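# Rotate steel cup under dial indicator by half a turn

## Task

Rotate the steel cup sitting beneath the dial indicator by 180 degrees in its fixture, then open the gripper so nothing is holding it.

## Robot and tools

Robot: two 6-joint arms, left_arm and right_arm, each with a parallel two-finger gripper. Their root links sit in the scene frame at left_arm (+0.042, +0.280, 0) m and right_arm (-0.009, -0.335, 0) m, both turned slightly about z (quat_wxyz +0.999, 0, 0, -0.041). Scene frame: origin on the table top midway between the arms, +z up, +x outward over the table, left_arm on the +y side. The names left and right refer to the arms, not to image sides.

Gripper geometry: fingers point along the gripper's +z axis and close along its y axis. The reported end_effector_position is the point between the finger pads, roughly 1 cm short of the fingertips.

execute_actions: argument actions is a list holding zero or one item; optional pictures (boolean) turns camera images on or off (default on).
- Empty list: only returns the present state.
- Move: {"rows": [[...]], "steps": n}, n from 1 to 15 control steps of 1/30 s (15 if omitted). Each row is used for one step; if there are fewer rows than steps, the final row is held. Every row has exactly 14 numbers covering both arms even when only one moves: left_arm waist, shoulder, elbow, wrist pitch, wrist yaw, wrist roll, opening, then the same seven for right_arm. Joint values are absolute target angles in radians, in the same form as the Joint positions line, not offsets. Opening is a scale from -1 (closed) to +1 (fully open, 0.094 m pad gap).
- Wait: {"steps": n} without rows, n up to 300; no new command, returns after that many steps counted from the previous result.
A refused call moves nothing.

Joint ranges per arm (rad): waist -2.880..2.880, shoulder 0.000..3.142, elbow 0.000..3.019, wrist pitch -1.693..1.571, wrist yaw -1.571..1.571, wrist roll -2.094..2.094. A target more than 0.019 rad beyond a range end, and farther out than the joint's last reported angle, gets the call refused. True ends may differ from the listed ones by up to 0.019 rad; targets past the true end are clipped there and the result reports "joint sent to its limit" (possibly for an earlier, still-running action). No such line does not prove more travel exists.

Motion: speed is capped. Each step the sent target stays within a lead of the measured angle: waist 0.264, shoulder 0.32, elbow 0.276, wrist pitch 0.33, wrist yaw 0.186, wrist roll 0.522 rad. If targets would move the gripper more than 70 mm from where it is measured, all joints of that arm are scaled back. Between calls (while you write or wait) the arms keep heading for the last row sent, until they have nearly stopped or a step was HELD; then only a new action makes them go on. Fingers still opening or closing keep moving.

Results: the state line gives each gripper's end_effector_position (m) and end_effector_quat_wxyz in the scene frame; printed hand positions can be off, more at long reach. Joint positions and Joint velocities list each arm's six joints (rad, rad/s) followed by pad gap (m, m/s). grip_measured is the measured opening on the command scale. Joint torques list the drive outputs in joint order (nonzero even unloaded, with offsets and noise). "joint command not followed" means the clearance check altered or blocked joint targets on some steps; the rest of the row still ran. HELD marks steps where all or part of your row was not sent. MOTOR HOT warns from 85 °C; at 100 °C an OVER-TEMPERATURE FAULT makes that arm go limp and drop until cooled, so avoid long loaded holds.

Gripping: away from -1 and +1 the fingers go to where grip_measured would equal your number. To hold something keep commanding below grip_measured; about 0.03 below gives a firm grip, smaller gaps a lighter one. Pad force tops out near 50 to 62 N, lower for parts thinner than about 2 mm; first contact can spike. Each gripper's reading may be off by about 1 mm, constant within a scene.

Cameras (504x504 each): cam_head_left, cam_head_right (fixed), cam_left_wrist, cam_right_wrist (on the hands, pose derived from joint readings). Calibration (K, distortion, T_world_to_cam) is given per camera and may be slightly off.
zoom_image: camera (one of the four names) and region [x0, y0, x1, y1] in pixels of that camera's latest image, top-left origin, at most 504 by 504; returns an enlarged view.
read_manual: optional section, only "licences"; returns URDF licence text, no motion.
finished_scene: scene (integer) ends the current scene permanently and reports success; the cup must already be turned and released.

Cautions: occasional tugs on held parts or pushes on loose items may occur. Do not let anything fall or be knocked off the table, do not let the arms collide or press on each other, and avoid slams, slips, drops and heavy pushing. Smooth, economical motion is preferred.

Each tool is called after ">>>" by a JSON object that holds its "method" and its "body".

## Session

>>> {"method": "execute_actions", "body": {"actions": []}}

Scene clock: 0.00 s of 4800.00 s.
left_arm: end_effector_position=(+0.3891, +0.7380, +0.3513) grip_measured=+1.000 end_effector_quat_wxyz=(-0.454, +0.731, -0.506, +0.061) | right_arm: end_effector_position=(+0.4286, +0.5159, +0.2584) grip_measured=+1.000 end_effector_quat_wxyz=(-0.588, +0.799, +0.040, +0.121)
Joint positions: left_arm=[ 1.035  1.32   1.268 -0.571  0.098 -1.029  0.094] | right_arm=[ 1.113  2.413  2.404 -0.297 -0.371 -1.937  0.094]
Joint velocities: left_arm=[-0.015 -0.005 -0.002 -0.002 -0.051  0.007  0.   ] | right_arm=[-0.015  0.005  0.007 -0.002 -0.066  0.007  0.   ]
Joint torques (N m, as the arm reports them, + toward a larger angle): no reading
Motor temperatures (°C, as the motors report them): left_arm=[24 28 29 25 23 24] | right_arm=[23 25 24 24 25 24]
camera_calibration (this result's frames):
cam_left_wrist: T_world_to_cam=[[0.700032, 0.0809345, 0.70951, -0.578885], [0.0649796, -0.996654, 0.0495778, 0.695291], [0.711149, 0.0113977, -0.702949, 0.0870145], [0, 0, 0, 1]] pos_world=[0.298178, 0.738825, 0.437421]
cam_right_wrist: T_world_to_cam=[[-0.197392, 0.293665, 0.935306, -0.311283], [0.706782, -0.618516, 0.343363, -0.0652937], [0.679335, 0.728834, -0.0854671, -0.520937], [0, 0, 0, 1]] pos_world=[0.338594, 0.430704, 0.269041]

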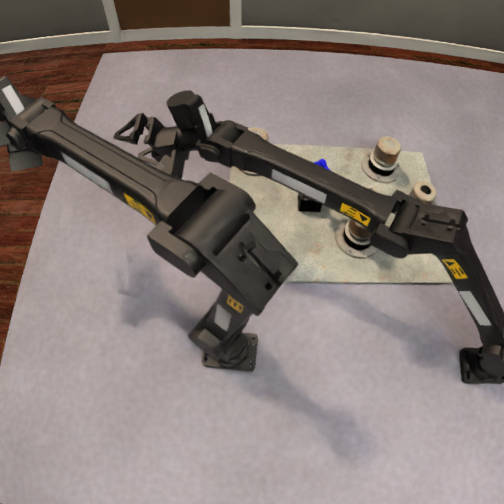

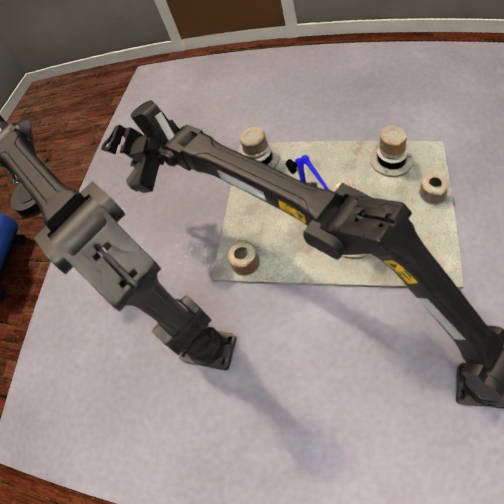

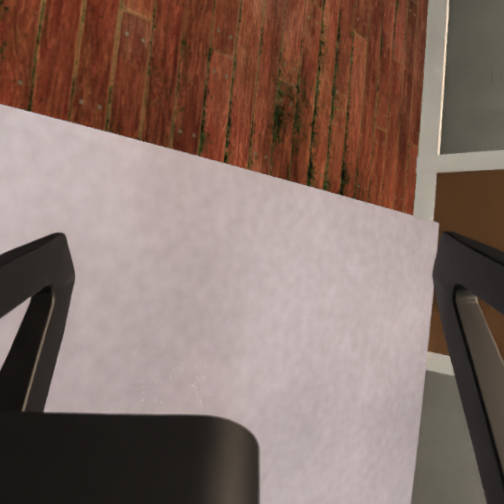

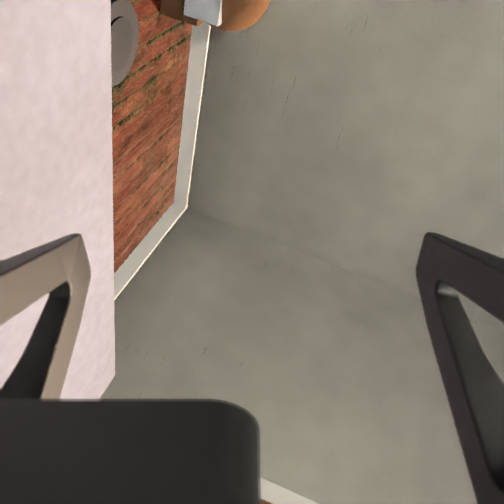

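>>> {"method": "execute_actions", "body": {"actions": [{"rows":[[1.6,1.32,1.268,-0.571,0.098,-1.029,1,1.113,1.3,1.2,0,0,-1,1]]}], "pictures": false}}

>>> {"method": "execute_actions", "body": {"actions": [{"steps":30}], "pictures": false}}

>>> {"method": "execute_actions", "body": {"actions": [{"rows":[[1.6,1.32,1.268,-0.571,0.098,-1.029,1,1.344,1.4,0.45,0.9,1.262,0,1]]}], "pictures": false}}

>>> {"method": "execute_actions", "body": {"actions": [{"steps":30}], "pictures": false}}

>>> {"method": "execute_actions", "body": {"actions": [{"rows":[[1.6,1.32,1.268,-0.571,0.098,-1.029,1,1.344,1.87,0.44,1.43,1.262,0,1]]}]}}

Scene clock: 14.33 s of 4800.00 s.
left_arm: end_effector_position=(+0.0722, +0.8536, +0.3512) grip_measured=+1.000 end_effector_quat_wxyz=(-0.451, +0.848, -0.268, -0.077) | right_arm: end_effector_position=(+0.4149, +0.3776, +0.3233) grip_measured=+1.000 end_effector_quat_wxyz=(-0.601, +0.736, -0.302, +0.082)
Joint positions: left_arm=[ 1.63   1.32   1.268 -0.571  0.094 -1.029  0.094] | right_arm=[ 1.114  1.926  1.732 -0.075 -0.013 -1.321  0.094]
Joint velocities: left_arm=[ 0.64  -0.015  0.022  0.002 -0.037 -0.007  0.   ] | right_arm=[ 0.005 -1.392 -1.429  0.134 -0.037  0.916  0.   ]
Joint torques (N m, as the arm reports them, + toward a larger angle): left_arm=[ -4.44 -13.07  10.05   1.69   0.24   0.1 ] | right_arm=[ -0.34 -20.71  12.16   2.97   0.14   0.22]
Motor temperatures (°C, as the motors report them): left_arm=[24 29 34 25 23 24] | right_arm=[23 28 28 24 25 24]
Steps of this call (steps 1 to 90: nothing new was sent; then 10.83 s passed at rest; steps 91 to 105: all 15 steps of this action). Readings (joint positions):
91: left_arm=[1.046 1.320 1.268 -0.571 0.103 -1.029] | right_arm=[1.113 2.401 2.380 -0.273 -0.334 -1.904]
92: left_arm=[1.065 1.320 1.268 -0.571 0.105 -1.029] | right_arm=[1.114 2.380 2.337 -0.242 -0.294 -1.865]
94: left_arm=[1.133 1.320 1.268 -0.571 0.105 -1.029] | right_arm=[1.114 2.332 2.250 -0.195 -0.209 -1.785]
98: left_arm=[1.316 1.320 1.268 -0.571 0.104 -1.029] | right_arm=[1.114 2.211 2.070 -0.130 -0.072 -1.613]
105: the state above

Scene clock: 15.33 s of 4800.00 s.
left_arm: end_effector_position=(+0.0919, +0.8522, +0.3513) grip_measured=+1.000 end_effector_quat_wxyz=(-0.453, +0.843, -0.283, -0.068) | right_arm: end_effector_position=(+0.3034, +0.1879, +0.4572) grip_measured=+1.000 end_effector_quat_wxyz=(+0.673, -0.632, +0.386, +0.009)
Joint positions: left_arm=[ 1.596  1.32   1.268 -0.571  0.096 -1.029  0.094] | right_arm=[ 1.114  1.294  1.208 -0.009 -0.004 -1.01   0.094]
Joint velocities: left_arm=[ 0.005 -0.005 -0.017 -0.007  0.007  0.007  0.   ] | right_arm=[-0.015 -0.015  0.007  0.007 -0.051 -0.007  0.   ]
Joint torques (N m, as the arm reports them, + toward a larger angle): left_arm=[  2.15 -12.98  10.08   1.7    0.08   0.1 ] | right_arm=[ -0.59 -10.07  12.08   2.42   0.17   0.26]
Motor temperatures (°C, as the motors report them): left_arm=[24 29 34 25 23 24] | right_arm=[23 28 28 24 25 24]
Steps of this call (steps 1 to 30: the robot went on to your last target). Readings (joint positions):
1: left_arm=[1.645 1.320 1.268 -0.571 0.093 -1.029] | right_arm=[1.114 1.878 1.682 -0.070 -0.012 -1.290]
2: left_arm=[1.649 1.320 1.268 -0.571 0.093 -1.029] | right_arm=[1.114 1.828 1.632 -0.066 -0.010 -1.263]
4: left_arm=[1.638 1.320 1.268 -0.571 0.093 -1.029] | right_arm=[1.114 1.723 1.529 -0.059 -0.008 -1.213]
8: left_arm=[1.603 1.320 1.268 -0.571 0.096 -1.029] | right_arm=[1.114 1.497 1.334 -0.052 -0.007 -1.139]
30: the state above

Scene clock: 15.83 s of 4800.00 s.
left_arm: end_effector_position=(+0.0919, +0.8522, +0.3513) grip_measured=+1.000 end_effector_quat_wxyz=(-0.453, +0.843, -0.283, -0.068) | right_arm: end_effector_position=(+0.2548, +0.0780, +0.2236) grip_measured=+1.000 end_effector_quat_wxyz=(+0.686, -0.289, +0.667, +0.040)
Joint positions: left_arm=[ 1.596  1.32   1.268 -0.571  0.096 -1.029  0.094] | right_arm=[ 1.336  1.377  0.569  0.73   0.784 -0.295  0.094]
Joint velocities: left_arm=[ 0.005 -0.005 -0.012  0.007 -0.022 -0.007  0.   ] | right_arm=[ 0.093  0.269 -1.658  1.775  2.22   1.722  0.   ]
Joint torques (N m, as the arm reports them, + toward a larger angle): left_arm=[  2.14 -13.03  10.07   1.69   0.08   0.1 ] | right_arm=[-0.77 -8.54  9.35  2.56 -0.11  0.15]
Motor temperatures (°C, as the motors report them): left_arm=[24 29 34 25 23 24] | right_arm=[23 28 28 24 25 24]
Steps of this call (steps 1 to 15: all 15 steps of this action). Readings (joint positions):
1: left_arm=[1.596 1.320 1.268 -0.571 0.096 -1.029] | right_arm=[1.121 1.294 1.195 0.017 0.034 -0.978]
2: left_arm=[1.596 1.320 1.268 -0.571 0.096 -1.029] | right_arm=[1.133 1.294 1.171 0.062 0.076 -0.939]
4: left_arm=[1.596 1.320 1.268 -0.571 0.096 -1.029] | right_arm=[1.170 1.296 1.110 0.145 0.159 -0.860]
8: left_arm=[1.596 1.320 1.268 -0.571 0.096 -1.029] | right_arm=[1.258 1.317 0.951 0.329 0.345 -0.678]
15: the state above

Scene clock: 16.83 s of 4800.00 s.
left_arm: end_effector_position=(+0.0919, +0.8522, +0.3513) grip_measured=+1.000 end_effector_quat_wxyz=(-0.453, +0.843, -0.283, -0.068) | right_arm: end_effector_position=(+0.2605, -0.0373, +0.1862) grip_measured=+1.000 end_effector_quat_wxyz=(+0.695, -0.036, +0.717, -0.038)
Joint positions: left_arm=[ 1.596  1.32   1.268 -0.571  0.096 -1.029  0.094] | right_arm=[ 1.338  1.405  0.429  0.876  1.259 -0.009  0.094]
Joint velocities: left_arm=[-0.005 -0.024  0.007 -0.002 -0.022 -0.007  0.   ] | right_arm=[ 0.005 -0.005  0.017  0.007 -0.022 -0.022  0.   ]
Joint torques (N m, as the arm reports them, + toward a larger angle): left_arm=[  2.18 -13.04  10.06   1.69   0.08   0.1 ] | right_arm=[-0.01 -7.58  9.81  2.52  0.26  0.16]
Motor temperatures (°C, as the motors report them): left_arm=[24 29 34 25 23 24] | right_arm=[23 28 28 24 25 24]
Steps of this call (steps 1 to 30: the robot went on to your last target). Readings (joint positions):
1: left_arm=[1.596 1.320 1.268 -0.571 0.096 -1.029] | right_arm=[1.337 1.386 0.515 0.782 0.887 -0.238]
2: left_arm=[1.596 1.320 1.268 -0.571 0.096 -1.029] | right_arm=[1.338 1.394 0.472 0.815 0.993 -0.192]
4: left_arm=[1.596 1.320 1.268 -0.571 0.096 -1.029] | right_arm=[1.338 1.404 0.432 0.843 1.194 -0.125]
8: left_arm=[1.596 1.320 1.268 -0.571 0.096 -1.029] | right_arm=[1.338 1.405 0.429 0.873 1.257 -0.056]
30: the state above
All arms were judged still, so your last target was given up. Only a new action makes them travel on or press farther. Fingers that are still opening or closing keep moving.

Scene clock: 17.33 s of 4800.00 s.
left_arm: end_effector_position=(+0.0919, +0.8522, +0.3513) grip_measured=+1.000 end_effector_quat_wxyz=(-0.453, +0.843, -0.283, -0.068) | right_arm: end_effector_position=(+0.2639, -0.0276, +0.0849) grip_measured=+1.000 end_effector_quat_wxyz=(+0.702, -0.014, +0.711, -0.019)
Joint positions: left_arm=[ 1.596  1.32   1.268 -0.571  0.096 -1.029  0.094] | right_arm=[ 1.338  1.886  0.438  1.406  1.262 -0.008  0.094]
Joint velocities: left_arm=[-0.024 -0.005 -0.012 -0.007  0.037 -0.022  0.   ] | right_arm=[-0.005 -0.19  -0.017  0.066  0.081 -0.022  0.   ]
Joint torques (N m, as the arm reports them, + toward a larger angle): left_arm=[  2.19 -13.07  10.07   1.69   0.08   0.1 ] | right_arm=[  0.21 -10.23   3.59   2.27   0.03   0.15]
Motor temperatures (°C, as the motors report them): left_arm=[24 29 34 25 23 24] | right_arm=[23 28 28 24 25 24]
Steps of this call (steps 1 to 15: all 15 steps of this action). Readings (joint positions):
1: left_arm=[1.596 1.320 1.268 -0.571 0.096 -1.029] | right_arm=[1.338 1.433 0.429 0.948 1.263 -0.009]
2: left_arm=[1.596 1.320 1.268 -0.571 0.096 -1.029] | right_arm=[1.338 1.494 0.433 1.068 1.263 -0.009]
4: left_arm=[1.596 1.320 1.268 -0.571 0.096 -1.029] | right_arm=[1.338 1.668 0.445 1.272 1.263 -0.008]
8: left_arm=[1.596 1.320 1.268 -0.571 0.096 -1.029] | right_arm=[1.338 1.916 0.443 1.374 1.262 -0.008]
15: the state above
camera_calibration (this result's frames):
cam_left_wrist: T_world_to_cam=[[0.54967, 0.441536, 0.709161, -0.673435], [0.58618, -0.808688, 0.0491568, 0.620513], [0.595195, 0.388676, -0.703331, -0.0136664], [0, 0, 0, 1]] pos_world=[0.0145693, 0.804459, 0.437459]
cam_right_wrist: T_world_to_cam=[[-0.018635, -0.999142, 0.036999, -0.0285317], [-0.590396, -0.0188684, -0.806893, 0.230998], [0.806898, -0.0368805, -0.589538, -0.0397047], [0, 0, 0, 1]] pos_world=[0.167886, -0.0256129, 0.164039]

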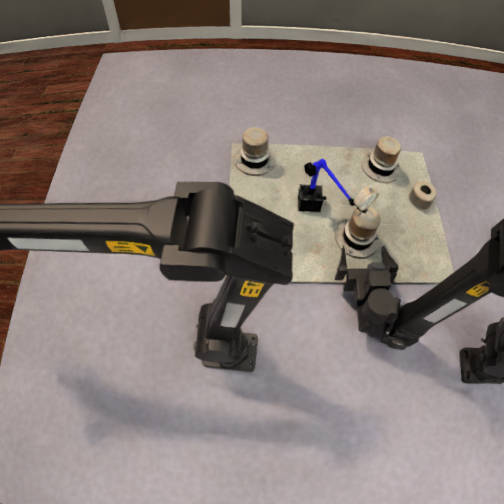

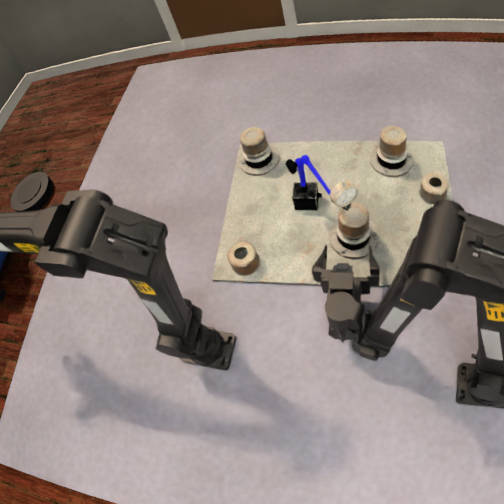

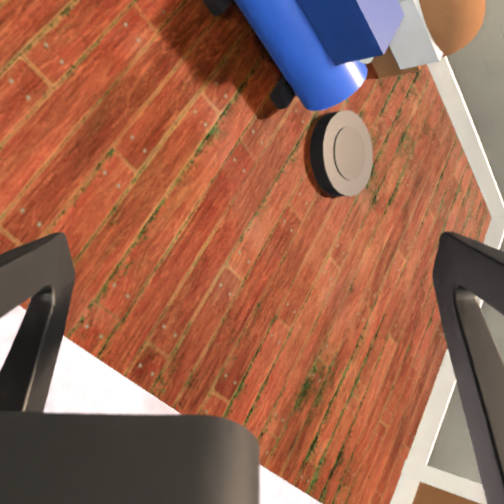

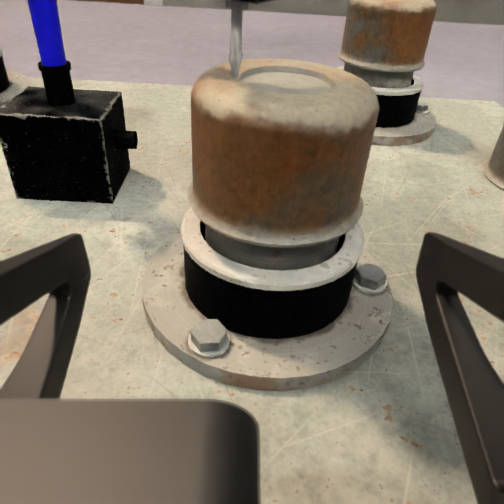

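>>> {"method": "execute_actions", "body": {"actions": [{"rows":[[1.6,1.32,1.268,-0.571,0.098,-1.029,1,1.29,1.87,0.44,1.43,1.21,0,1],[1.6,1.32,1.268,-0.571,0.098,-1.029,1,1.29,1.87,0.44,1.43,1.21,0,1],[1.6,1.32,1.268,-0.571,0.098,-1.029,1,1.23,1.875,0.45,1.42,1.15,0,1],[1.6,1.32,1.268,-0.571,0.098,-1.029,1,1.23,1.875,0.45,1.42,1.15,0,1],[1.6,1.32,1.268,-0.571,0.098,-1.029,1,1.16,1.885,0.48,1.4,1.08,0,1],[1.6,1.32,1.268,-0.571,0.098,-1.029,1,1.16,1.885,0.48,1.4,1.08,0,1],[1.6,1.32,1.268,-0.571,0.098,-1.029,1,1.09,1.9,0.52,1.38,1.01,0,1],[1.6,1.32,1.268,-0.571,0.098,-1.029,1,1.09,1.9,0.52,1.38,1.01,0,1],[1.6,1.32,1.268,-0.571,0.098,-1.029,1,1.025,1.915,0.57,1.36,0.95,0,1]]}]}}

Scene clock: 37.93 s of 4800.00 s.
left_arm: end_effector_position=(+0.0919, +0.8522, +0.3513) grip_measured=+1.000 end_effector_quat_wxyz=(-0.453, +0.843, -0.283, -0.068) | right_arm: end_effector_position=(+0.3720, -0.0372, +0.1013) grip_measured=+1.000 end_effector_quat_wxyz=(+0.713, +0.005, +0.701, +0.008)
Joint positions: left_arm=[ 1.596  1.32   1.268 -0.571  0.096 -1.029  0.094] | right_arm=[ 1.041  1.89   0.541  1.379  0.955 -0.006  0.094]
Joint velocities: left_arm=[-0.005 -0.005  0.002  0.022 -0.022 -0.037  0.   ] | right_arm=[-0.015 -0.005 -0.002 -0.002 -0.022 -0.066  0.   ]
Joint torques (N m, as the arm reports them, + toward a larger angle): left_arm=[  2.16 -13.03  10.06   1.69   0.08   0.1 ] | right_arm=[-1.8  -9.5   7.21  0.98 -0.25  0.14]
Motor temperatures (°C, as the motors report them): left_arm=[24 29 35 25 23 24] | right_arm=[23 27 26 24 25 24]
Steps of this call (steps 1 to 15: the robot went on to your last target; steps 16 to 90: nothing new was sent; then 17.10 s passed at rest; steps 91 to 105: all 15 steps of this action). Readings (joint positions):
91: left_arm=[1.596 1.320 1.268 -0.571 0.096 -1.029] | right_arm=[1.334 1.880 0.438 1.409 1.237 -0.008]
92: left_arm=[1.596 1.320 1.268 -0.571 0.096 -1.029] | right_arm=[1.328 1.880 0.438 1.409 1.221 -0.008]
94: left_arm=[1.596 1.320 1.268 -0.571 0.096 -1.029] | right_arm=[1.295 1.880 0.439 1.409 1.164 -0.007]
98: left_arm=[1.596 1.320 1.268 -0.571 0.096 -1.029] | right_arm=[1.158 1.880 0.467 1.402 1.028 -0.007]
105: the state above
camera_calibration (this result's frames):
cam_left_wrist: T_world_to_cam=[[0.54967, 0.441536, 0.709161, -0.673435], [0.58618, -0.808688, 0.0491568, 0.620513], [0.595195, 0.388676, -0.703331, -0.0136664], [0, 0, 0, 1]] pos_world=[0.0145693, 0.804459, 0.437459]
cam_right_wrist: T_world_to_cam=[[-0.00826175, -0.999533, -0.0294087, -0.0338332], [-0.565688, 0.0289232, -0.824112, 0.302169], [0.824578, 0.00982755, -0.565663, -0.124887], [0, 0, 0, 1]] pos_world=[0.273632, -0.0413297, 0.177382]

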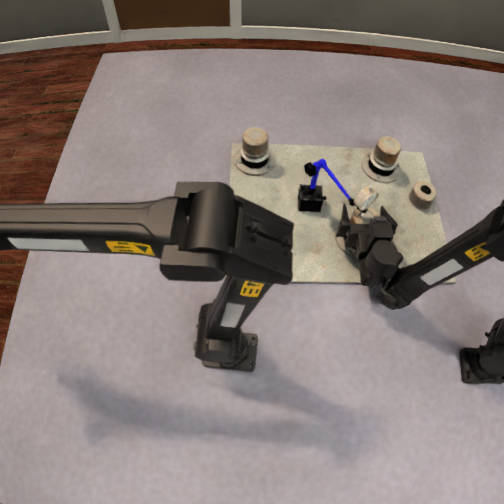

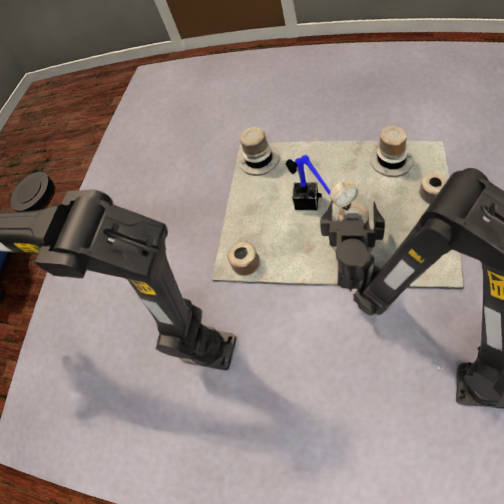

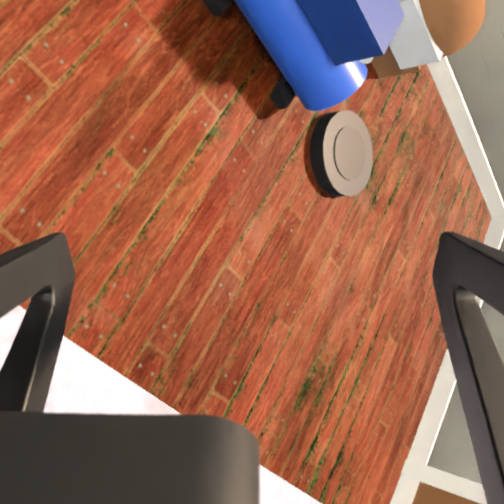

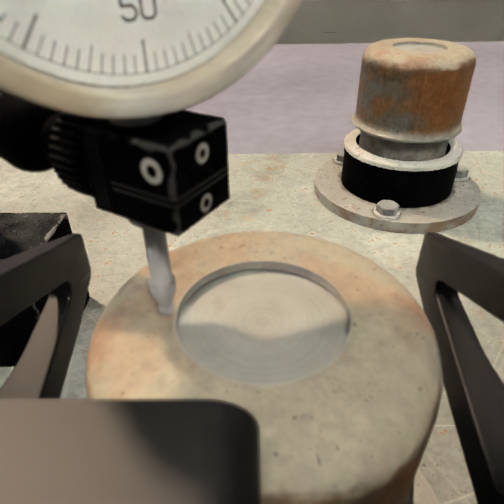

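>>> {"method": "execute_actions", "body": {"actions": [{"rows":[[1.6,1.32,1.268,-0.571,0.098,-1.029,1,1.07,1.9,0.53,1.38,0.98,0,1],[1.6,1.32,1.268,-0.571,0.098,-1.029,1,1.07,1.9,0.53,1.38,0.98,0,1],[1.6,1.32,1.268,-0.571,0.098,-1.029,1,1.07,1.9,0.53,1.38,0.98,0,1],[1.6,1.32,1.268,-0.571,0.098,-1.029,1,1.07,1.925,0.53,1.38,0.98,0,1]]}]}}

Scene clock: 47.37 s of 4800.00 s.
left_arm: end_effector_position=(+0.0919, +0.8522, +0.3513) grip_measured=+1.000 end_effector_quat_wxyz=(-0.453, +0.843, -0.283, -0.068) | right_arm: end_effector_position=(+0.3656, -0.0344, +0.0943) grip_measured=+1.000 end_effector_quat_wxyz=(+0.710, +0.001, +0.704, +0.002)
Joint positions: left_arm=[ 1.596  1.32   1.268 -0.571  0.096 -1.029  0.094] | right_arm=[ 1.06   1.905  0.54   1.379  0.976 -0.006  0.094]
Joint velocities: left_arm=[ 0.005 -0.005 -0.007 -0.022 -0.066 -0.066  0.   ] | right_arm=[-0.015 -0.005 -0.012  0.002 -0.007 -0.037  0.   ]
Joint torques (N m, as the arm reports them, + toward a larger angle): left_arm=[  2.18 -13.08  10.07   1.71   0.08   0.1 ] | right_arm=[ 0.38 -9.43  3.42  1.8   0.17  0.13]
Motor temperatures (°C, as the motors report them): left_arm=[24 29 35 25 23 24] | right_arm=[23 27 26 24 25 24]
Steps of this call (steps 1 to 15: the robot went on to your last target; steps 16 to 90: nothing new was sent; then 5.93 s passed at rest; steps 91 to 105: all 15 steps of this action). Readings (joint positions):
91: left_arm=[1.596 1.320 1.268 -0.571 0.096 -1.029] | right_arm=[1.044 1.890 0.541 1.379 0.966 -0.006]
92: left_arm=[1.596 1.320 1.268 -0.571 0.096 -1.029] | right_arm=[1.048 1.890 0.541 1.379 0.973 -0.006]
94: left_arm=[1.596 1.320 1.268 -0.571 0.096 -1.029] | right_arm=[1.056 1.891 0.540 1.379 0.975 -0.006]
98: left_arm=[1.596 1.320 1.268 -0.571 0.096 -1.029] | right_arm=[1.060 1.901 0.540 1.379 0.976 -0.006]
105: the state above
camera_calibration (this result's frames):
cam_left_wrist: T_world_to_cam=[[0.54967, 0.441536, 0.709161, -0.673435], [0.58618, -0.808688, 0.0491568, 0.620513], [0.595195, 0.388676, -0.703331, -0.0136664], [0, 0, 0, 1]] pos_world=[0.0145693, 0.804459, 0.437459]
cam_right_wrist: T_world_to_cam=[[-0.0103843, -0.999817, -0.0160784, -0.0317677], [-0.573601, 0.0191267, -0.818911, 0.294775], [0.819069, 0.000718761, -0.573695, -0.121123], [0, 0, 0, 1]] pos_world=[0.267961, -0.0373129, 0.171396]

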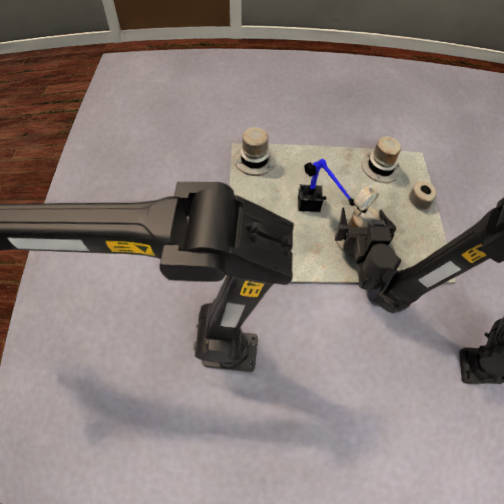

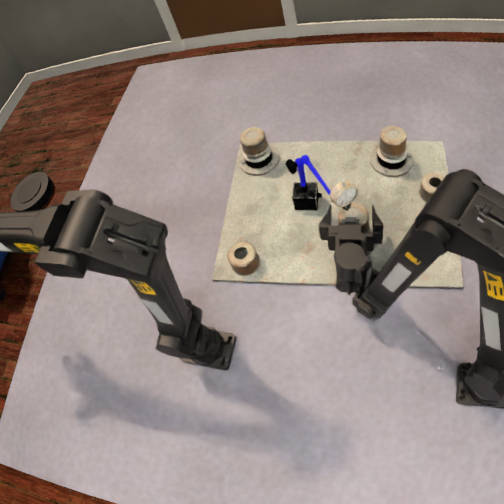

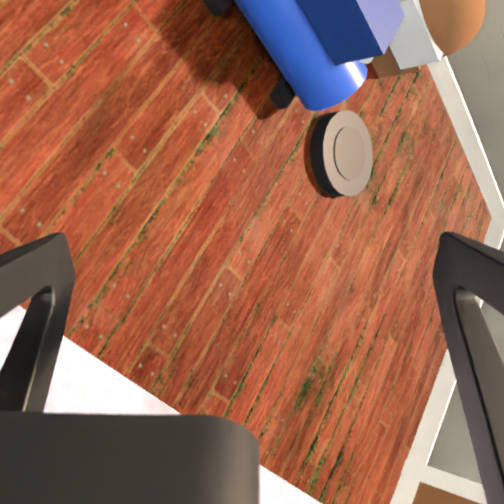

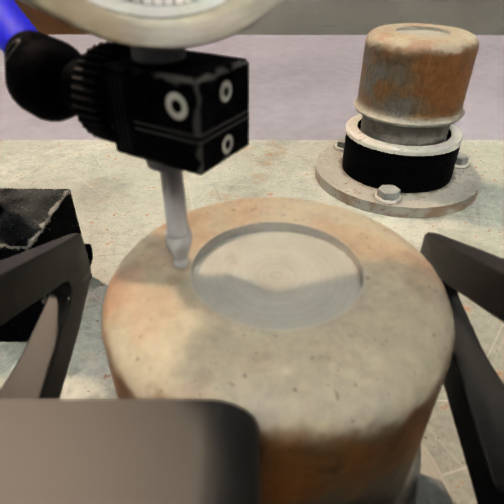

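>>> {"method": "execute_actions", "body": {"actions": [{"rows":[[1.6,1.32,1.268,-0.571,0.098,-1.029,1,1.035,1.945,0.53,1.385,0.965,0,1],[1.6,1.32,1.268,-0.571,0.098,-1.029,1,1.035,1.945,0.53,1.385,0.965,0,1],[1.6,1.32,1.268,-0.571,0.098,-1.029,1,1.035,1.945,0.53,1.385,0.965,0,1],[1.6,1.32,1.268,-0.571,0.098,-1.029,1,1.035,1.945,0.53,1.385,0.965,0,1],[1.6,1.32,1.268,-0.571,0.098,-1.029,1,1.035,1.935,0.53,1.385,0.965,0,1],[1.6,1.32,1.268,-0.571,0.098,-1.029,1,1.035,1.93,0.53,1.385,0.965,0,1],[1.6,1.32,1.268,-0.571,0.098,-1.029,1,1.035,1.93,0.53,1.385,0.965,0,0.4]]}]}}

Scene clock: 56.23 s of 4800.00 s.
left_arm: end_effector_position=(+0.0919, +0.8522, +0.3513) grip_measured=+1.000 end_effector_quat_wxyz=(-0.453, +0.843, -0.283, -0.068) | right_arm: end_effector_position=(+0.3694, -0.0390, +0.0875) grip_measured=+0.432 end_effector_quat_wxyz=(+0.707, -0.000, +0.708, -0.003)
Joint positions: left_arm=[ 1.596  1.32   1.268 -0.571  0.096 -1.029  0.094] | right_arm=[ 1.046  1.92   0.539  1.379  0.967 -0.003  0.067]
Joint velocities: left_arm=[-0.005 -0.005 -0.022 -0.007 -0.066 -0.022  0.   ] | right_arm=[-0.024 -0.005  0.012  0.002 -0.037  0.022  0.002]
Joint torques (N m, as the arm reports them, + toward a larger angle): left_arm=[  2.17 -13.01  10.07   1.7    0.08   0.1 ] | right_arm=[ -1.38 -10.25   3.34   2.02  -0.11   0.09]
Motor temperatures (°C, as the motors report them): left_arm=[24 29 35 25 23 24] | right_arm=[23 27 25 24 25 24]
Steps of this call (steps 1 to 15: the robot went on to your last target; steps 16 to 90: nothing new was sent; then 5.37 s passed at rest; steps 91 to 105: all 15 steps of this action). Readings (joint positions):
91: left_arm=[1.596 1.320 1.268 -0.571 0.096 -1.029] | right_arm=[1.059 1.906 0.540 1.379 0.972 -0.006]
92: left_arm=[1.596 1.320 1.268 -0.571 0.096 -1.029] | right_arm=[1.057 1.909 0.540 1.379 0.969 -0.006]
94: left_arm=[1.596 1.320 1.268 -0.571 0.096 -1.029] | right_arm=[1.052 1.916 0.540 1.379 0.969 -0.006]
98: left_arm=[1.596 1.320 1.268 -0.571 0.096 -1.029] | right_arm=[1.046 1.920 0.539 1.379 0.969 -0.006]
105: the state above
camera_calibration (this result's frames):
cam_left_wrist: T_world_to_cam=[[0.54967, 0.441536, 0.709161, -0.673435], [0.58618, -0.808688, 0.0491568, 0.620513], [0.595195, 0.388676, -0.703331, -0.0136664], [0, 0, 0, 1]] pos_world=[0.0145693, 0.804459, 0.437459]
cam_right_wrist: T_world_to_cam=[[-0.015812, -0.999858, -0.00576066, -0.0353579], [-0.580861, 0.0138751, -0.813884, 0.293485], [0.813849, -0.00952299, -0.580998, -0.126011], [0, 0, 0, 1]] pos_world=[0.272469, -0.0406251, 0.165447]

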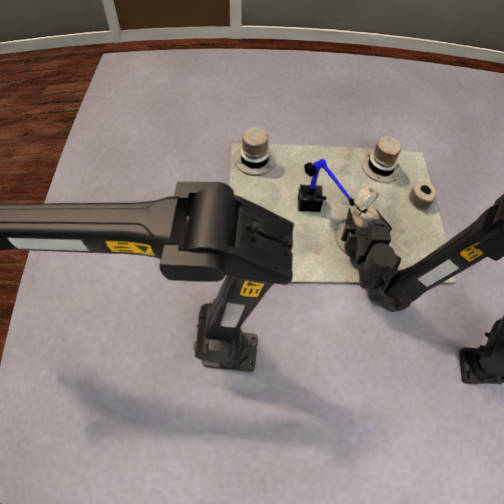

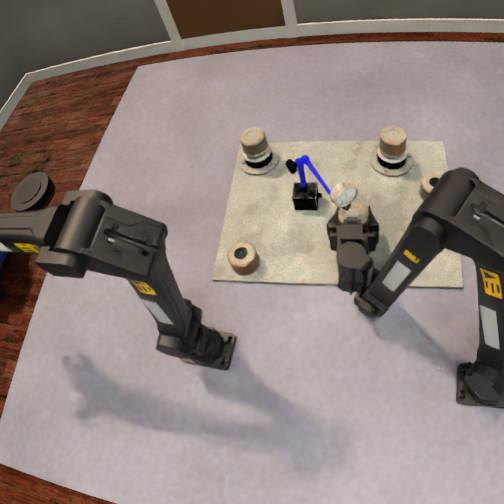

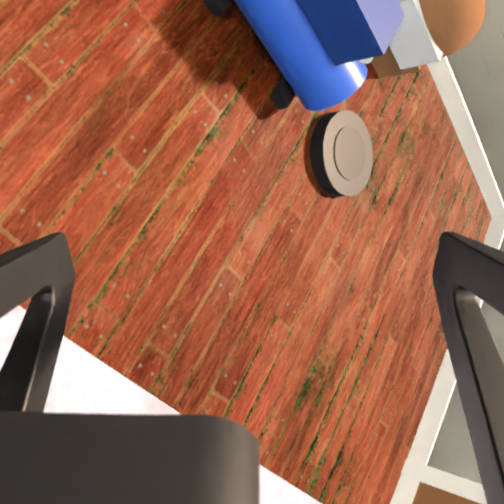

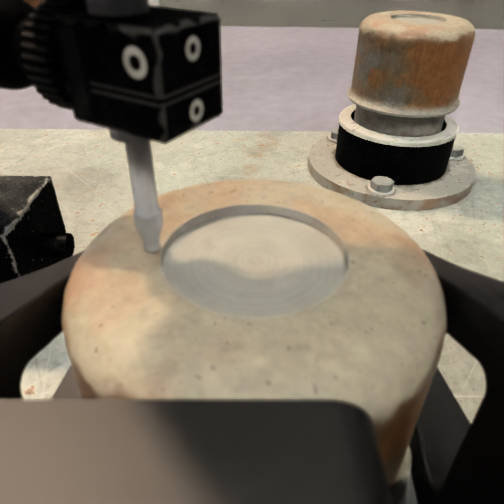

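>>> {"method": "execute_actions", "body": {"actions": [{"rows":[[1.6,1.32,1.268,-0.571,0.098,-1.029,1,1.005,1.91,0.51,1.39,0.79,0,0.4],[1.6,1.32,1.268,-0.571,0.098,-1.029,1,1.005,1.91,0.51,1.39,0.79,0,0.4],[1.6,1.32,1.268,-0.571,0.098,-1.029,1,0.955,1.9,0.47,1.43,0.605,0,0.4],[1.6,1.32,1.268,-0.571,0.098,-1.029,1,0.955,1.9,0.47,1.43,0.605,0,0.4],[1.6,1.32,1.268,-0.571,0.098,-1.029,1,0.9,1.895,0.44,1.46,0.41,0,0.4],[1.6,1.32,1.268,-0.571,0.098,-1.029,1,0.9,1.895,0.44,1.46,0.41,0,0.4],[1.6,1.32,1.268,-0.571,0.098,-1.029,1,0.835,1.895,0.42,1.47,0.215,0,0.4],[1.6,1.32,1.268,-0.571,0.098,-1.029,1,0.835,1.895,0.42,1.47,0.215,0,0.4],[1.6,1.32,1.268,-0.571,0.098,-1.029,1,0.77,1.895,0.415,1.475,0.015,0,0.4],[1.6,1.32,1.268,-0.571,0.098,-1.029,1,0.77,1.895,0.415,1.475,0.015,0,0.4],[1.6,1.32,1.268,-0.571,0.098,-1.029,1,0.705,1.895,0.425,1.475,-0.19,0,0.4],[1.6,1.32,1.268,-0.571,0.098,-1.029,1,0.705,1.895,0.425,1.475,-0.19,0,0.4],[1.6,1.32,1.268,-0.571,0.098,-1.029,1,0.64,1.897,0.44,1.465,-0.39,0,0.4],[1.6,1.32,1.268,-0.571,0.098,-1.029,1,0.64,1.897,0.44,1.465,-0.39,0,0.4],[1.6,1.32,1.268,-0.571,0.098,-1.029,1,0.585,1.9,0.465,1.45,-0.585,0,0.4]]}], "pictures": false}}

>>> {"method": "execute_actions", "body": {"actions": [{"rows":[[1.6,1.32,1.268,-0.571,0.098,-1.029,1,0.535,1.905,0.505,1.415,-0.765,0,0.4],[1.6,1.32,1.268,-0.571,0.098,-1.029,1,0.535,1.905,0.505,1.415,-0.765,0,0.4],[1.6,1.32,1.268,-0.571,0.098,-1.029,1,0.495,1.91,0.545,1.38,-0.94,0,0.4],[1.6,1.32,1.268,-0.571,0.098,-1.029,1,0.495,1.91,0.545,1.38,-0.94,0,0.4],[1.6,1.32,1.268,-0.571,0.098,-1.029,1,0.47,1.92,0.59,1.345,-1.07,0,0.4],[1.6,1.32,1.268,-0.571,0.098,-1.029,1,0.47,1.92,0.59,1.345,-1.07,0,0.4],[1.6,1.32,1.268,-0.571,0.098,-1.029,1,0.45,1.93,0.63,1.315,-1.19,0,0.4]]}], "pictures": false}}

Scene clock: 80.37 s of 4800.00 s.
left_arm: end_effector_position=(+0.0919, +0.8522, +0.3513) grip_measured=+1.000 end_effector_quat_wxyz=(-0.453, +0.843, -0.283, -0.068) | right_arm: end_effector_position=(+0.3558, -0.0164, +0.0892) grip_measured=+0.432 end_effector_quat_wxyz=(+0.625, -0.334, +0.622, +0.332)
Joint positions: left_arm=[ 1.596  1.32   1.268 -0.571  0.096 -1.029  0.094] | right_arm=[ 0.662  1.892  0.43   1.465 -0.402 -0.004  0.067]
Joint velocities: left_arm=[-0.005 -0.015  0.002  0.002  0.037 -0.11   0.   ] | right_arm=[-0.933  0.034  0.232 -0.222 -2.571  0.007  0.   ]
Joint torques (N m, as the arm reports them, + toward a larger angle): left_arm=[  2.18 -13.02  10.06   1.7    0.08   0.1 ] | right_arm=[-2.1  -9.81  5.4   1.96  0.49  0.1 ]
Motor temperatures (°C, as the motors report them): left_arm=[24 29 36 25 23 24] | right_arm=[23 27 25 24 25 24]
Steps of this call (steps 1 to 15: the robot went on to your last target; steps 16 to 90: nothing new was sent; then 20.63 s passed at rest; steps 91 to 105: all 15 steps of this action). Readings (joint positions):
91: left_arm=[1.596 1.320 1.268 -0.571 0.096 -1.029] | right_arm=[1.038 1.919 0.530 1.384 0.918 -0.000]
92: left_arm=[1.596 1.320 1.268 -0.571 0.096 -1.029] | right_arm=[1.023 1.912 0.514 1.392 0.855 0.002]
94: left_arm=[1.596 1.320 1.268 -0.571 0.096 -1.029] | right_arm=[0.986 1.901 0.479 1.414 0.692 0.003]
98: left_arm=[1.596 1.320 1.268 -0.571 0.096 -1.029] | right_arm=[0.881 1.893 0.427 1.461 0.310 0.001]
105: the state above

Scene clock: 80.87 s of 4800.00 s.
left_arm: end_effector_position=(+0.0919, +0.8522, +0.3513) grip_measured=+1.000 end_effector_quat_wxyz=(-0.453, +0.843, -0.283, -0.068) | right_arm: end_effector_position=(+0.3396, -0.0118, +0.0914) grip_measured=+0.432 end_effector_quat_wxyz=(-0.495, +0.507, -0.493, -0.505)
Joint positions: left_arm=[ 1.596  1.32   1.268 -0.571  0.096 -1.029  0.094] | right_arm=[ 0.489  1.925  0.6    1.325 -1.189 -0.004  0.067]
Joint velocities: left_arm=[ 0.005 -0.005 -0.017  0.012 -0.051 -0.037  0.   ] | right_arm=[-0.005 -0.015  0.012 -0.017  0.007  0.022 -0.   ]
Joint torques (N m, as the arm reports them, + toward a larger angle): left_arm=[  2.19 -13.04  10.07   1.7    0.08   0.1 ] | right_arm=[ -3.4  -11.14   7.4    1.23  -0.05   0.11]
Motor temperatures (°C, as the motors report them): left_arm=[24 29 36 25 23 24] | right_arm=[23 27 25 24 25 24]
Steps of this call (steps 1 to 15: all 15 steps of this action). Readings (joint positions):
1: left_arm=[1.596 1.320 1.268 -0.571 0.096 -1.029] | right_arm=[0.630 1.893 0.445 1.451 -0.510 -0.004]
2: left_arm=[1.596 1.320 1.268 -0.571 0.096 -1.029] | right_arm=[0.602 1.895 0.460 1.437 -0.619 -0.004]
4: left_arm=[1.596 1.320 1.268 -0.571 0.096 -1.029] | right_arm=[0.552 1.901 0.500 1.403 -0.825 -0.004]
8: left_arm=[1.596 1.320 1.268 -0.571 0.096 -1.029] | right_arm=[0.493 1.922 0.591 1.336 -1.159 -0.004]
15: the state above

>>> {"method": "execute_actions", "body": {"actions": [{"rows":[[1.6,1.32,1.268,-0.571,0.098,-1.029,1,0.485,1.925,0.605,1.325,-1.19,0,1],[1.6,1.32,1.268,-0.571,0.098,-1.029,1,0.485,1.925,0.605,1.325,-1.19,0,1],[1.6,1.32,1.268,-0.571,0.098,-1.029,1,0.485,1.925,0.605,1.325,-1.19,0,1],[1.6,1.32,1.268,-0.571,0.098,-1.029,1,0.485,1.925,0.605,1.325,-1.19,0,1],[1.6,1.32,1.268,-0.571,0.098,-1.029,1,0.485,1.925,0.605,1.325,-1.19,0,1],[1.6,1.32,1.268,-0.571,0.098,-1.029,1,0.485,1.925,0.605,1.325,-1.19,0,1],[1.6,1.32,1.268,-0.571,0.098,-1.029,1,0.5,1.915,0.57,1.345,-1.07,0,1],[1.6,1.32,1.268,-0.571,0.098,-1.029,1,0.5,1.915,0.57,1.345,-1.07,0,1],[1.6,1.32,1.268,-0.571,0.098,-1.029,1,0.525,1.905,0.525,1.38,-0.94,0,1],[1.6,1.32,1.268,-0.571,0.098,-1.029,1,0.525,1.905,0.525,1.38,-0.94,0,1],[1.6,1.32,1.268,-0.571,0.098,-1.029,1,0.565,1.9,0.485,1.415,-0.765,0,1],[1.6,1.32,1.268,-0.571,0.098,-1.029,1,0.565,1.9,0.485,1.415,-0.765,0,1],[1.6,1.32,1.268,-0.571,0.098,-1.029,1,0.615,1.89,0.445,1.445,-0.585,0,1],[1.6,1.32,1.268,-0.571,0.098,-1.029,1,0.615,1.89,0.445,1.445,-0.585,0,1],[1.6,1.32,1.268,-0.571,0.098,-1.029,1,0.67,1.885,0.425,1.46,-0.39,0,1]]}], "pictures": false}}

>>> {"method": "execute_actions", "body": {"actions": [{"rows":[[1.6,1.32,1.268,-0.571,0.098,-1.029,1,0.735,1.885,0.41,1.475,-0.19,0,1],[1.6,1.32,1.268,-0.571,0.098,-1.029,1,0.735,1.885,0.41,1.475,-0.19,0,1],[1.6,1.32,1.268,-0.571,0.098,-1.029,1,0.8,1.885,0.41,1.475,0.015,0,1],[1.6,1.32,1.268,-0.571,0.098,-1.029,1,0.8,1.885,0.41,1.475,0.015,0,1],[1.6,1.32,1.268,-0.571,0.098,-1.029,1,0.865,1.885,0.42,1.47,0.215,0,1],[1.6,1.32,1.268,-0.571,0.098,-1.029,1,0.865,1.885,0.42,1.47,0.215,0,1],[1.6,1.32,1.268,-0.571,0.098,-1.029,1,0.925,1.89,0.44,1.46,0.41,0,1],[1.6,1.32,1.268,-0.571,0.098,-1.029,1,0.925,1.89,0.44,1.46,0.41,0,1],[1.6,1.32,1.268,-0.571,0.098,-1.029,1,0.98,1.9,0.475,1.43,0.605,0,1],[1.6,1.32,1.268,-0.571,0.098,-1.029,1,0.98,1.9,0.475,1.43,0.605,0,1],[1.6,1.32,1.268,-0.571,0.098,-1.029,1,1.02,1.91,0.52,1.39,0.79,0,1],[1.6,1.32,1.268,-0.571,0.098,-1.029,1,1.02,1.91,0.52,1.39,0.79,0,1],[1.6,1.32,1.268,-0.571,0.098,-1.029,1,1.05,1.915,0.55,1.375,0.95,0,1]]}]}}

Scene clock: 102.00 s of 4800.00 s.
left_arm: end_effector_position=(+0.0919, +0.8522, +0.3513) grip_measured=+1.000 end_effector_quat_wxyz=(-0.453, +0.843, -0.283, -0.068) | right_arm: end_effector_position=(+0.3607, -0.0229, +0.0752) grip_measured=+1.000 end_effector_quat_wxyz=(+0.593, -0.357, +0.626, +0.360)
Joint positions: left_arm=[ 1.596  1.32   1.268 -0.571  0.096 -1.029  0.094] | right_arm=[ 0.599  1.911  0.452  1.413 -0.547  0.004  0.094]
Joint velocities: left_arm=[-0.005 -0.015 -0.002 -0.002 -0.022 -0.022  0.   ] | right_arm=[ 0.767 -0.015 -0.374  0.295  2.337  0.007  0.   ]
Joint torques (N m, as the arm reports them, + toward a larger angle): left_arm=[  2.2  -13.06  10.06   1.69   0.08   0.1 ] | right_arm=[  1.45 -12.23   3.38   2.9   -0.38   0.01]
Motor temperatures (°C, as the motors report them): left_arm=[24 29 36 25 23 24] | right_arm=[23 27 25 24 25 24]
Steps of this call (steps 1 to 15: the robot went on to your last target; steps 16 to 90: nothing new was sent; then 17.63 s passed at rest; steps 91 to 105: all 15 steps of this action). Readings (joint positions):
91: left_arm=[1.596 1.320 1.268 -0.571 0.096 -1.029] | right_arm=[0.489 1.925 0.600 1.325 -1.191 -0.004]
92: left_arm=[1.596 1.320 1.268 -0.571 0.096 -1.029] | right_arm=[0.489 1.925 0.600 1.325 -1.191 -0.004]
94: left_arm=[1.596 1.320 1.268 -0.571 0.096 -1.029] | right_arm=[0.489 1.925 0.600 1.325 -1.191 -0.004]
98: left_arm=[1.596 1.320 1.268 -0.571 0.096 -1.029] | right_arm=[0.490 1.925 0.591 1.325 -1.094 -0.004]
105: the state above

Scene clock: 102.50 s of 4800.00 s.
left_arm: end_effector_position=(+0.0919, +0.8522, +0.3513) grip_measured=+1.000 end_effector_quat_wxyz=(-0.453, +0.843, -0.283, -0.068) | right_arm: end_effector_position=(+0.3673, -0.0400, +0.0906) grip_measured=+1.000 end_effector_quat_wxyz=(+0.709, -0.009, +0.705, +0.015)
Joint positions: left_arm=[ 1.596  1.32   1.268 -0.571  0.096 -1.029  0.094] | right_arm=[1.039 1.909 0.519 1.398 0.923 0.002 0.094]
Joint velocities: left_arm=[-0.015  0.005 -0.007 -0.002 -0.081 -0.051  0.   ] | right_arm=[ 0.249  0.005  0.383 -0.125  0.579  0.022  0.   ]
Joint torques (N m, as the arm reports them, + toward a larger angle): left_arm=[  2.18 -13.05  10.08   1.68   0.08   0.1 ] | right_arm=[ -1.08 -10.38   4.71   1.35   0.2    0.03]
Motor temperatures (°C, as the motors report them): left_arm=[24 29 36 25 23 24] | right_arm=[23 27 25 24 25 24]
Steps of this call (steps 1 to 15: all 15 steps of this action). Readings (joint positions):
1: left_arm=[1.596 1.320 1.268 -0.571 0.096 -1.029] | right_arm=[0.631 1.910 0.439 1.424 -0.442 0.004]
2: left_arm=[1.596 1.320 1.268 -0.571 0.096 -1.029] | right_arm=[0.666 1.910 0.428 1.434 -0.339 0.004]
4: left_arm=[1.596 1.320 1.268 -0.571 0.096 -1.029] | right_arm=[0.741 1.909 0.412 1.443 -0.129 0.003]
8: left_arm=[1.596 1.320 1.268 -0.571 0.096 -1.029] | right_arm=[0.882 1.909 0.414 1.444 0.288 0.003]
15: the state above
camera_calibration (this result's frames):
cam_left_wrist: T_world_to_cam=[[0.54967, 0.441536, 0.709161, -0.673435], [0.58618, -0.808688, 0.0491568, 0.620513], [0.595195, 0.388676, -0.703331, -0.0136664], [0, 0, 0, 1]] pos_world=[0.0145693, 0.804459, 0.437459]
cam_right_wrist: T_world_to_cam=[[0.0212637, -0.999589, -0.019205, -0.048734], [-0.576707, 0.00342784, -0.816944, 0.293205], [0.816674, 0.0284469, -0.576397, -0.122444], [0, 0, 0, 1]] pos_world=[0.270127, -0.0462359, 0.16802]

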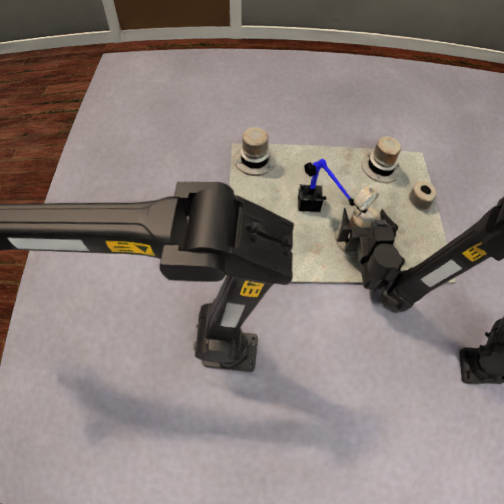

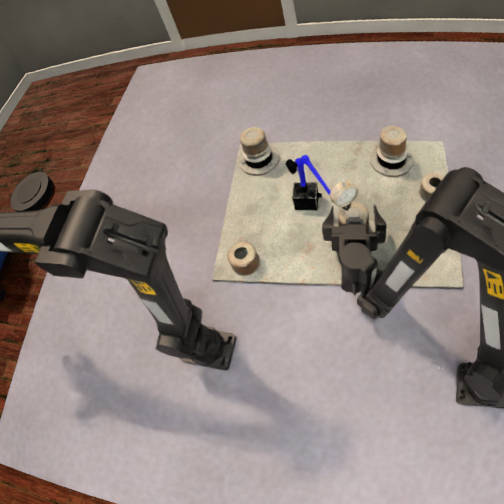

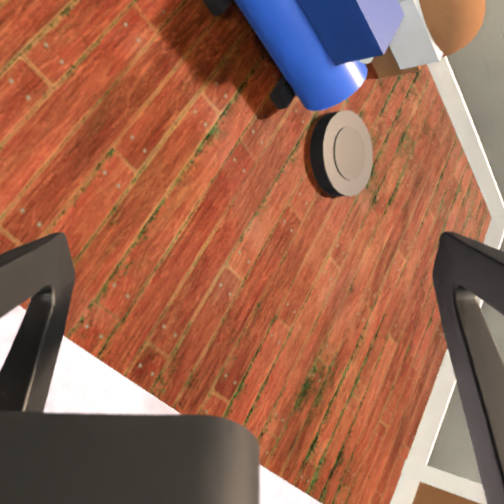

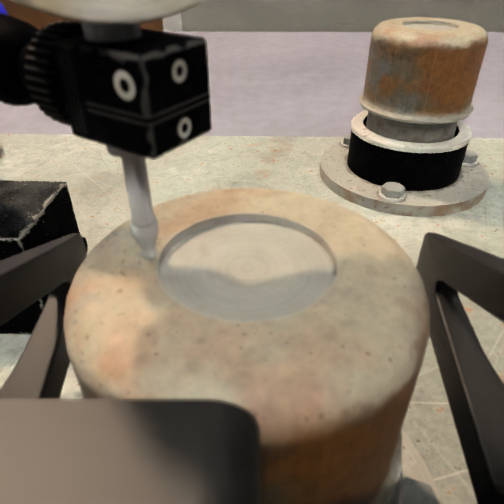

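>>> {"method": "execute_actions", "body": {"actions": [{"rows":[[1.6,1.32,1.268,-0.571,0.098,-1.029,1,1.05,1.92,0.545,1.38,0.95,0,0.4],[1.6,1.32,1.268,-0.571,0.098,-1.029,1,1.05,1.92,0.545,1.38,0.95,0,0.4],[1.6,1.32,1.268,-0.571,0.098,-1.029,1,1.05,1.92,0.545,1.38,0.95,0,0.4],[1.6,1.32,1.268,-0.571,0.098,-1.029,1,1.05,1.92,0.545,1.38,0.95,0,0.4],[1.6,1.32,1.268,-0.571,0.098,-1.029,1,1.05,1.92,0.545,1.38,0.95,0,0.4],[1.6,1.32,1.268,-0.571,0.098,-1.029,1,1.05,1.92,0.545,1.38,0.95,0,0.4],[1.6,1.32,1.268,-0.571,0.098,-1.029,1,1.005,1.91,0.51,1.39,0.79,0,0.4],[1.6,1.32,1.268,-0.571,0.098,-1.029,1,1.005,1.91,0.51,1.39,0.79,0,0.4],[1.6,1.32,1.268,-0.571,0.098,-1.029,1,0.955,1.9,0.47,1.43,0.605,0,0.4],[1.6,1.32,1.268,-0.571,0.098,-1.029,1,0.955,1.9,0.47,1.43,0.605,0,0.4],[1.6,1.32,1.268,-0.571,0.098,-1.029,1,0.9,1.895,0.44,1.46,0.41,0,0.4],[1.6,1.32,1.268,-0.571,0.098,-1.029,1,0.9,1.895,0.44,1.46,0.41,0,0.4],[1.6,1.32,1.268,-0.571,0.098,-1.029,1,0.835,1.895,0.42,1.47,0.215,0,0.4],[1.6,1.32,1.268,-0.571,0.098,-1.029,1,0.835,1.895,0.42,1.47,0.215,0,0.4],[1.6,1.32,1.268,-0.571,0.098,-1.029,1,0.77,1.895,0.415,1.475,0.015,0,0.4]]}], "pictures": false}}

>>> {"method": "execute_actions", "body": {"actions": [{"rows":[[1.6,1.32,1.268,-0.571,0.098,-1.029,1,0.705,1.895,0.425,1.475,-0.19,0,0.4],[1.6,1.32,1.268,-0.571,0.098,-1.029,1,0.705,1.895,0.425,1.475,-0.19,0,0.4],[1.6,1.32,1.268,-0.571,0.098,-1.029,1,0.64,1.897,0.44,1.465,-0.39,0,0.4],[1.6,1.32,1.268,-0.571,0.098,-1.029,1,0.64,1.897,0.44,1.465,-0.39,0,0.4],[1.6,1.32,1.268,-0.571,0.098,-1.029,1,0.585,1.9,0.465,1.45,-0.585,0,0.4],[1.6,1.32,1.268,-0.571,0.098,-1.029,1,0.585,1.9,0.465,1.45,-0.585,0,0.4],[1.6,1.32,1.268,-0.571,0.098,-1.029,1,0.535,1.905,0.505,1.415,-0.765,0,0.4],[1.6,1.32,1.268,-0.571,0.098,-1.029,1,0.535,1.905,0.505,1.415,-0.765,0,0.4],[1.6,1.32,1.268,-0.571,0.098,-1.029,1,0.495,1.91,0.545,1.38,-0.94,0,0.4],[1.6,1.32,1.268,-0.571,0.098,-1.029,1,0.495,1.91,0.545,1.38,-0.94,0,0.4],[1.6,1.32,1.268,-0.571,0.098,-1.029,1,0.475,1.92,0.58,1.345,-1.07,0,0.4],[1.6,1.32,1.268,-0.571,0.098,-1.029,1,0.475,1.92,0.58,1.345,-1.07,0,0.4],[1.6,1.32,1.268,-0.571,0.098,-1.029,1,0.46,1.925,0.615,1.325,-1.18,0,0.4]]}], "pictures": false}}

>>> {"method": "execute_actions", "body": {"actions": [{"rows":[[1.6,1.32,1.268,-0.571,0.098,-1.029,1,0.485,1.925,0.605,1.325,-1.18,0,1]]}], "pictures": false}}

Scene clock: 131.23 s of 4800.00 s.
left_arm: end_effector_position=(+0.0919, +0.8522, +0.3513) grip_measured=+1.000 end_effector_quat_wxyz=(-0.453, +0.843, -0.283, -0.068) | right_arm: end_effector_position=(+0.3652, -0.0245, +0.0934) grip_measured=+0.417 end_effector_quat_wxyz=(+0.684, -0.189, +0.677, +0.196)
Joint positions: left_arm=[ 1.596  1.32   1.268 -0.571  0.096 -1.029  0.094] | right_arm=[0.853 1.882 0.417 1.478 0.22  0.003 0.067]
Joint velocities: left_arm=[ 0.005  0.015 -0.012 -0.012 -0.007 -0.051  0.   ] | right_arm=[-0.952 -0.054 -0.164  0.12  -2.733 -0.022 -0.001]
Joint torques (N m, as the arm reports them, + toward a larger angle): left_arm=[  2.18 -13.03  10.06   1.69   0.08   0.1 ] | right_arm=[-2.18 -8.93  4.69  1.48  0.58  0.03]
Motor temperatures (°C, as the motors report them): left_arm=[24 30 37 25 23 24] | right_arm=[23 27 25 24 25 24]
Steps of this call (steps 1 to 30: the robot went on to your last target; steps 31 to 90: nothing new was sent; then 25.23 s passed at rest; steps 91 to 105: all 15 steps of this action). Readings (joint positions):
91: left_arm=[1.596 1.320 1.268 -0.571 0.096 -1.029] | right_arm=[1.049 1.909 0.538 1.391 0.946 0.002]
92: left_arm=[1.596 1.320 1.268 -0.571 0.096 -1.029] | right_arm=[1.049 1.909 0.538 1.391 0.955 0.001]
94: left_arm=[1.596 1.320 1.268 -0.571 0.096 -1.029] | right_arm=[1.045 1.909 0.537 1.391 0.960 -0.000]
98: left_arm=[1.596 1.320 1.268 -0.571 0.096 -1.029] | right_arm=[1.023 1.900 0.512 1.401 0.856 -0.000]
105: the state above

Scene clock: 131.73 s of 4800.00 s.
left_arm: end_effector_position=(+0.0919, +0.8522, +0.3513) grip_measured=+1.000 end_effector_quat_wxyz=(-0.453, +0.843, -0.283, -0.068) | right_arm: end_effector_position=(+0.3399, -0.0118, +0.0941) grip_measured=+0.417 end_effector_quat_wxyz=(-0.500, +0.502, -0.496, -0.502)
Joint positions: left_arm=[ 1.596  1.32   1.268 -0.571  0.096 -1.029  0.094] | right_arm=[ 0.491  1.919  0.593  1.338 -1.169  0.007  0.067]
Joint velocities: left_arm=[-0.005 -0.015 -0.007 -0.017 -0.051 -0.007  0.   ] | right_arm=[-0.044  0.034  0.071 -0.115 -0.344 -0.007 -0.   ]
Joint torques (N m, as the arm reports them, + toward a larger angle): left_arm=[  2.17 -13.04  10.07   1.68   0.08   0.1 ] | right_arm=[ -2.38 -11.03   6.14   1.45   0.05   0.  ]
Motor temperatures (°C, as the motors report them): left_arm=[24 30 37 25 23 24] | right_arm=[23 27 25 24 25 24]
Steps of this call (steps 1 to 15: all 15 steps of this action). Readings (joint positions):
1: left_arm=[1.596 1.320 1.268 -0.571 0.096 -1.029] | right_arm=[0.817 1.882 0.414 1.483 0.111 0.004]
2: left_arm=[1.596 1.320 1.268 -0.571 0.096 -1.029] | right_arm=[0.785 1.882 0.411 1.485 0.001 0.005]
4: left_arm=[1.596 1.320 1.268 -0.571 0.096 -1.029] | right_arm=[0.716 1.882 0.415 1.484 -0.219 0.007]
8: left_arm=[1.596 1.320 1.268 -0.571 0.096 -1.029] | right_arm=[0.595 1.889 0.463 1.441 -0.646 0.007]
15: the state above

Scene clock: 132.23 s of 4800.00 s.
left_arm: end_effector_position=(+0.0919, +0.8522, +0.3513) grip_measured=+1.000 end_effector_quat_wxyz=(-0.453, +0.843, -0.283, -0.068) | right_arm: end_effector_position=(+0.3389, -0.0119, +0.0939) grip_measured=+1.000 end_effector_quat_wxyz=(-0.498, +0.503, -0.495, -0.504)
Joint positions: left_arm=[ 1.596  1.32   1.268 -0.571  0.096 -1.029  0.094] | right_arm=[ 0.491  1.919  0.593  1.336 -1.176  0.007  0.094]
Joint velocities: left_arm=[ 0.005  0.005 -0.002 -0.002 -0.022 -0.037  0.   ] | right_arm=[-0.015 -0.005 -0.022 -0.002  0.037 -0.037  0.   ]
Joint torques (N m, as the arm reports them, + toward a larger angle): left_arm=[  2.17 -13.04  10.06   1.69   0.08   0.1 ] | right_arm=[ -0.86 -11.08   5.7    1.22  -0.17  -0.01]
Motor temperatures (°C, as the motors report them): left_arm=[24 30 37 25 23 24] | right_arm=[23 27 25 24 25 24]
Steps of this call (steps 1 to 15: all 15 steps of this action). Readings (joint positions):
1: left_arm=[1.596 1.320 1.268 -0.571 0.096 -1.029] | right_arm=[0.491 1.919 0.593 1.336 -1.173 0.007]
2: left_arm=[1.596 1.320 1.268 -0.571 0.096 -1.029] | right_arm=[0.491 1.919 0.593 1.336 -1.175 0.007]
4: left_arm=[1.596 1.320 1.268 -0.571 0.096 -1.029] | right_arm=[0.491 1.919 0.593 1.336 -1.176 0.007]
8: left_arm=[1.596 1.320 1.268 -0.571 0.096 -1.029] | right_arm=[0.491 1.919 0.593 1.336 -1.176 0.007]
15: the state above

>>> {"method": "finished_scene", "body": {"scene": 2}}

The scene is finished: the task was done.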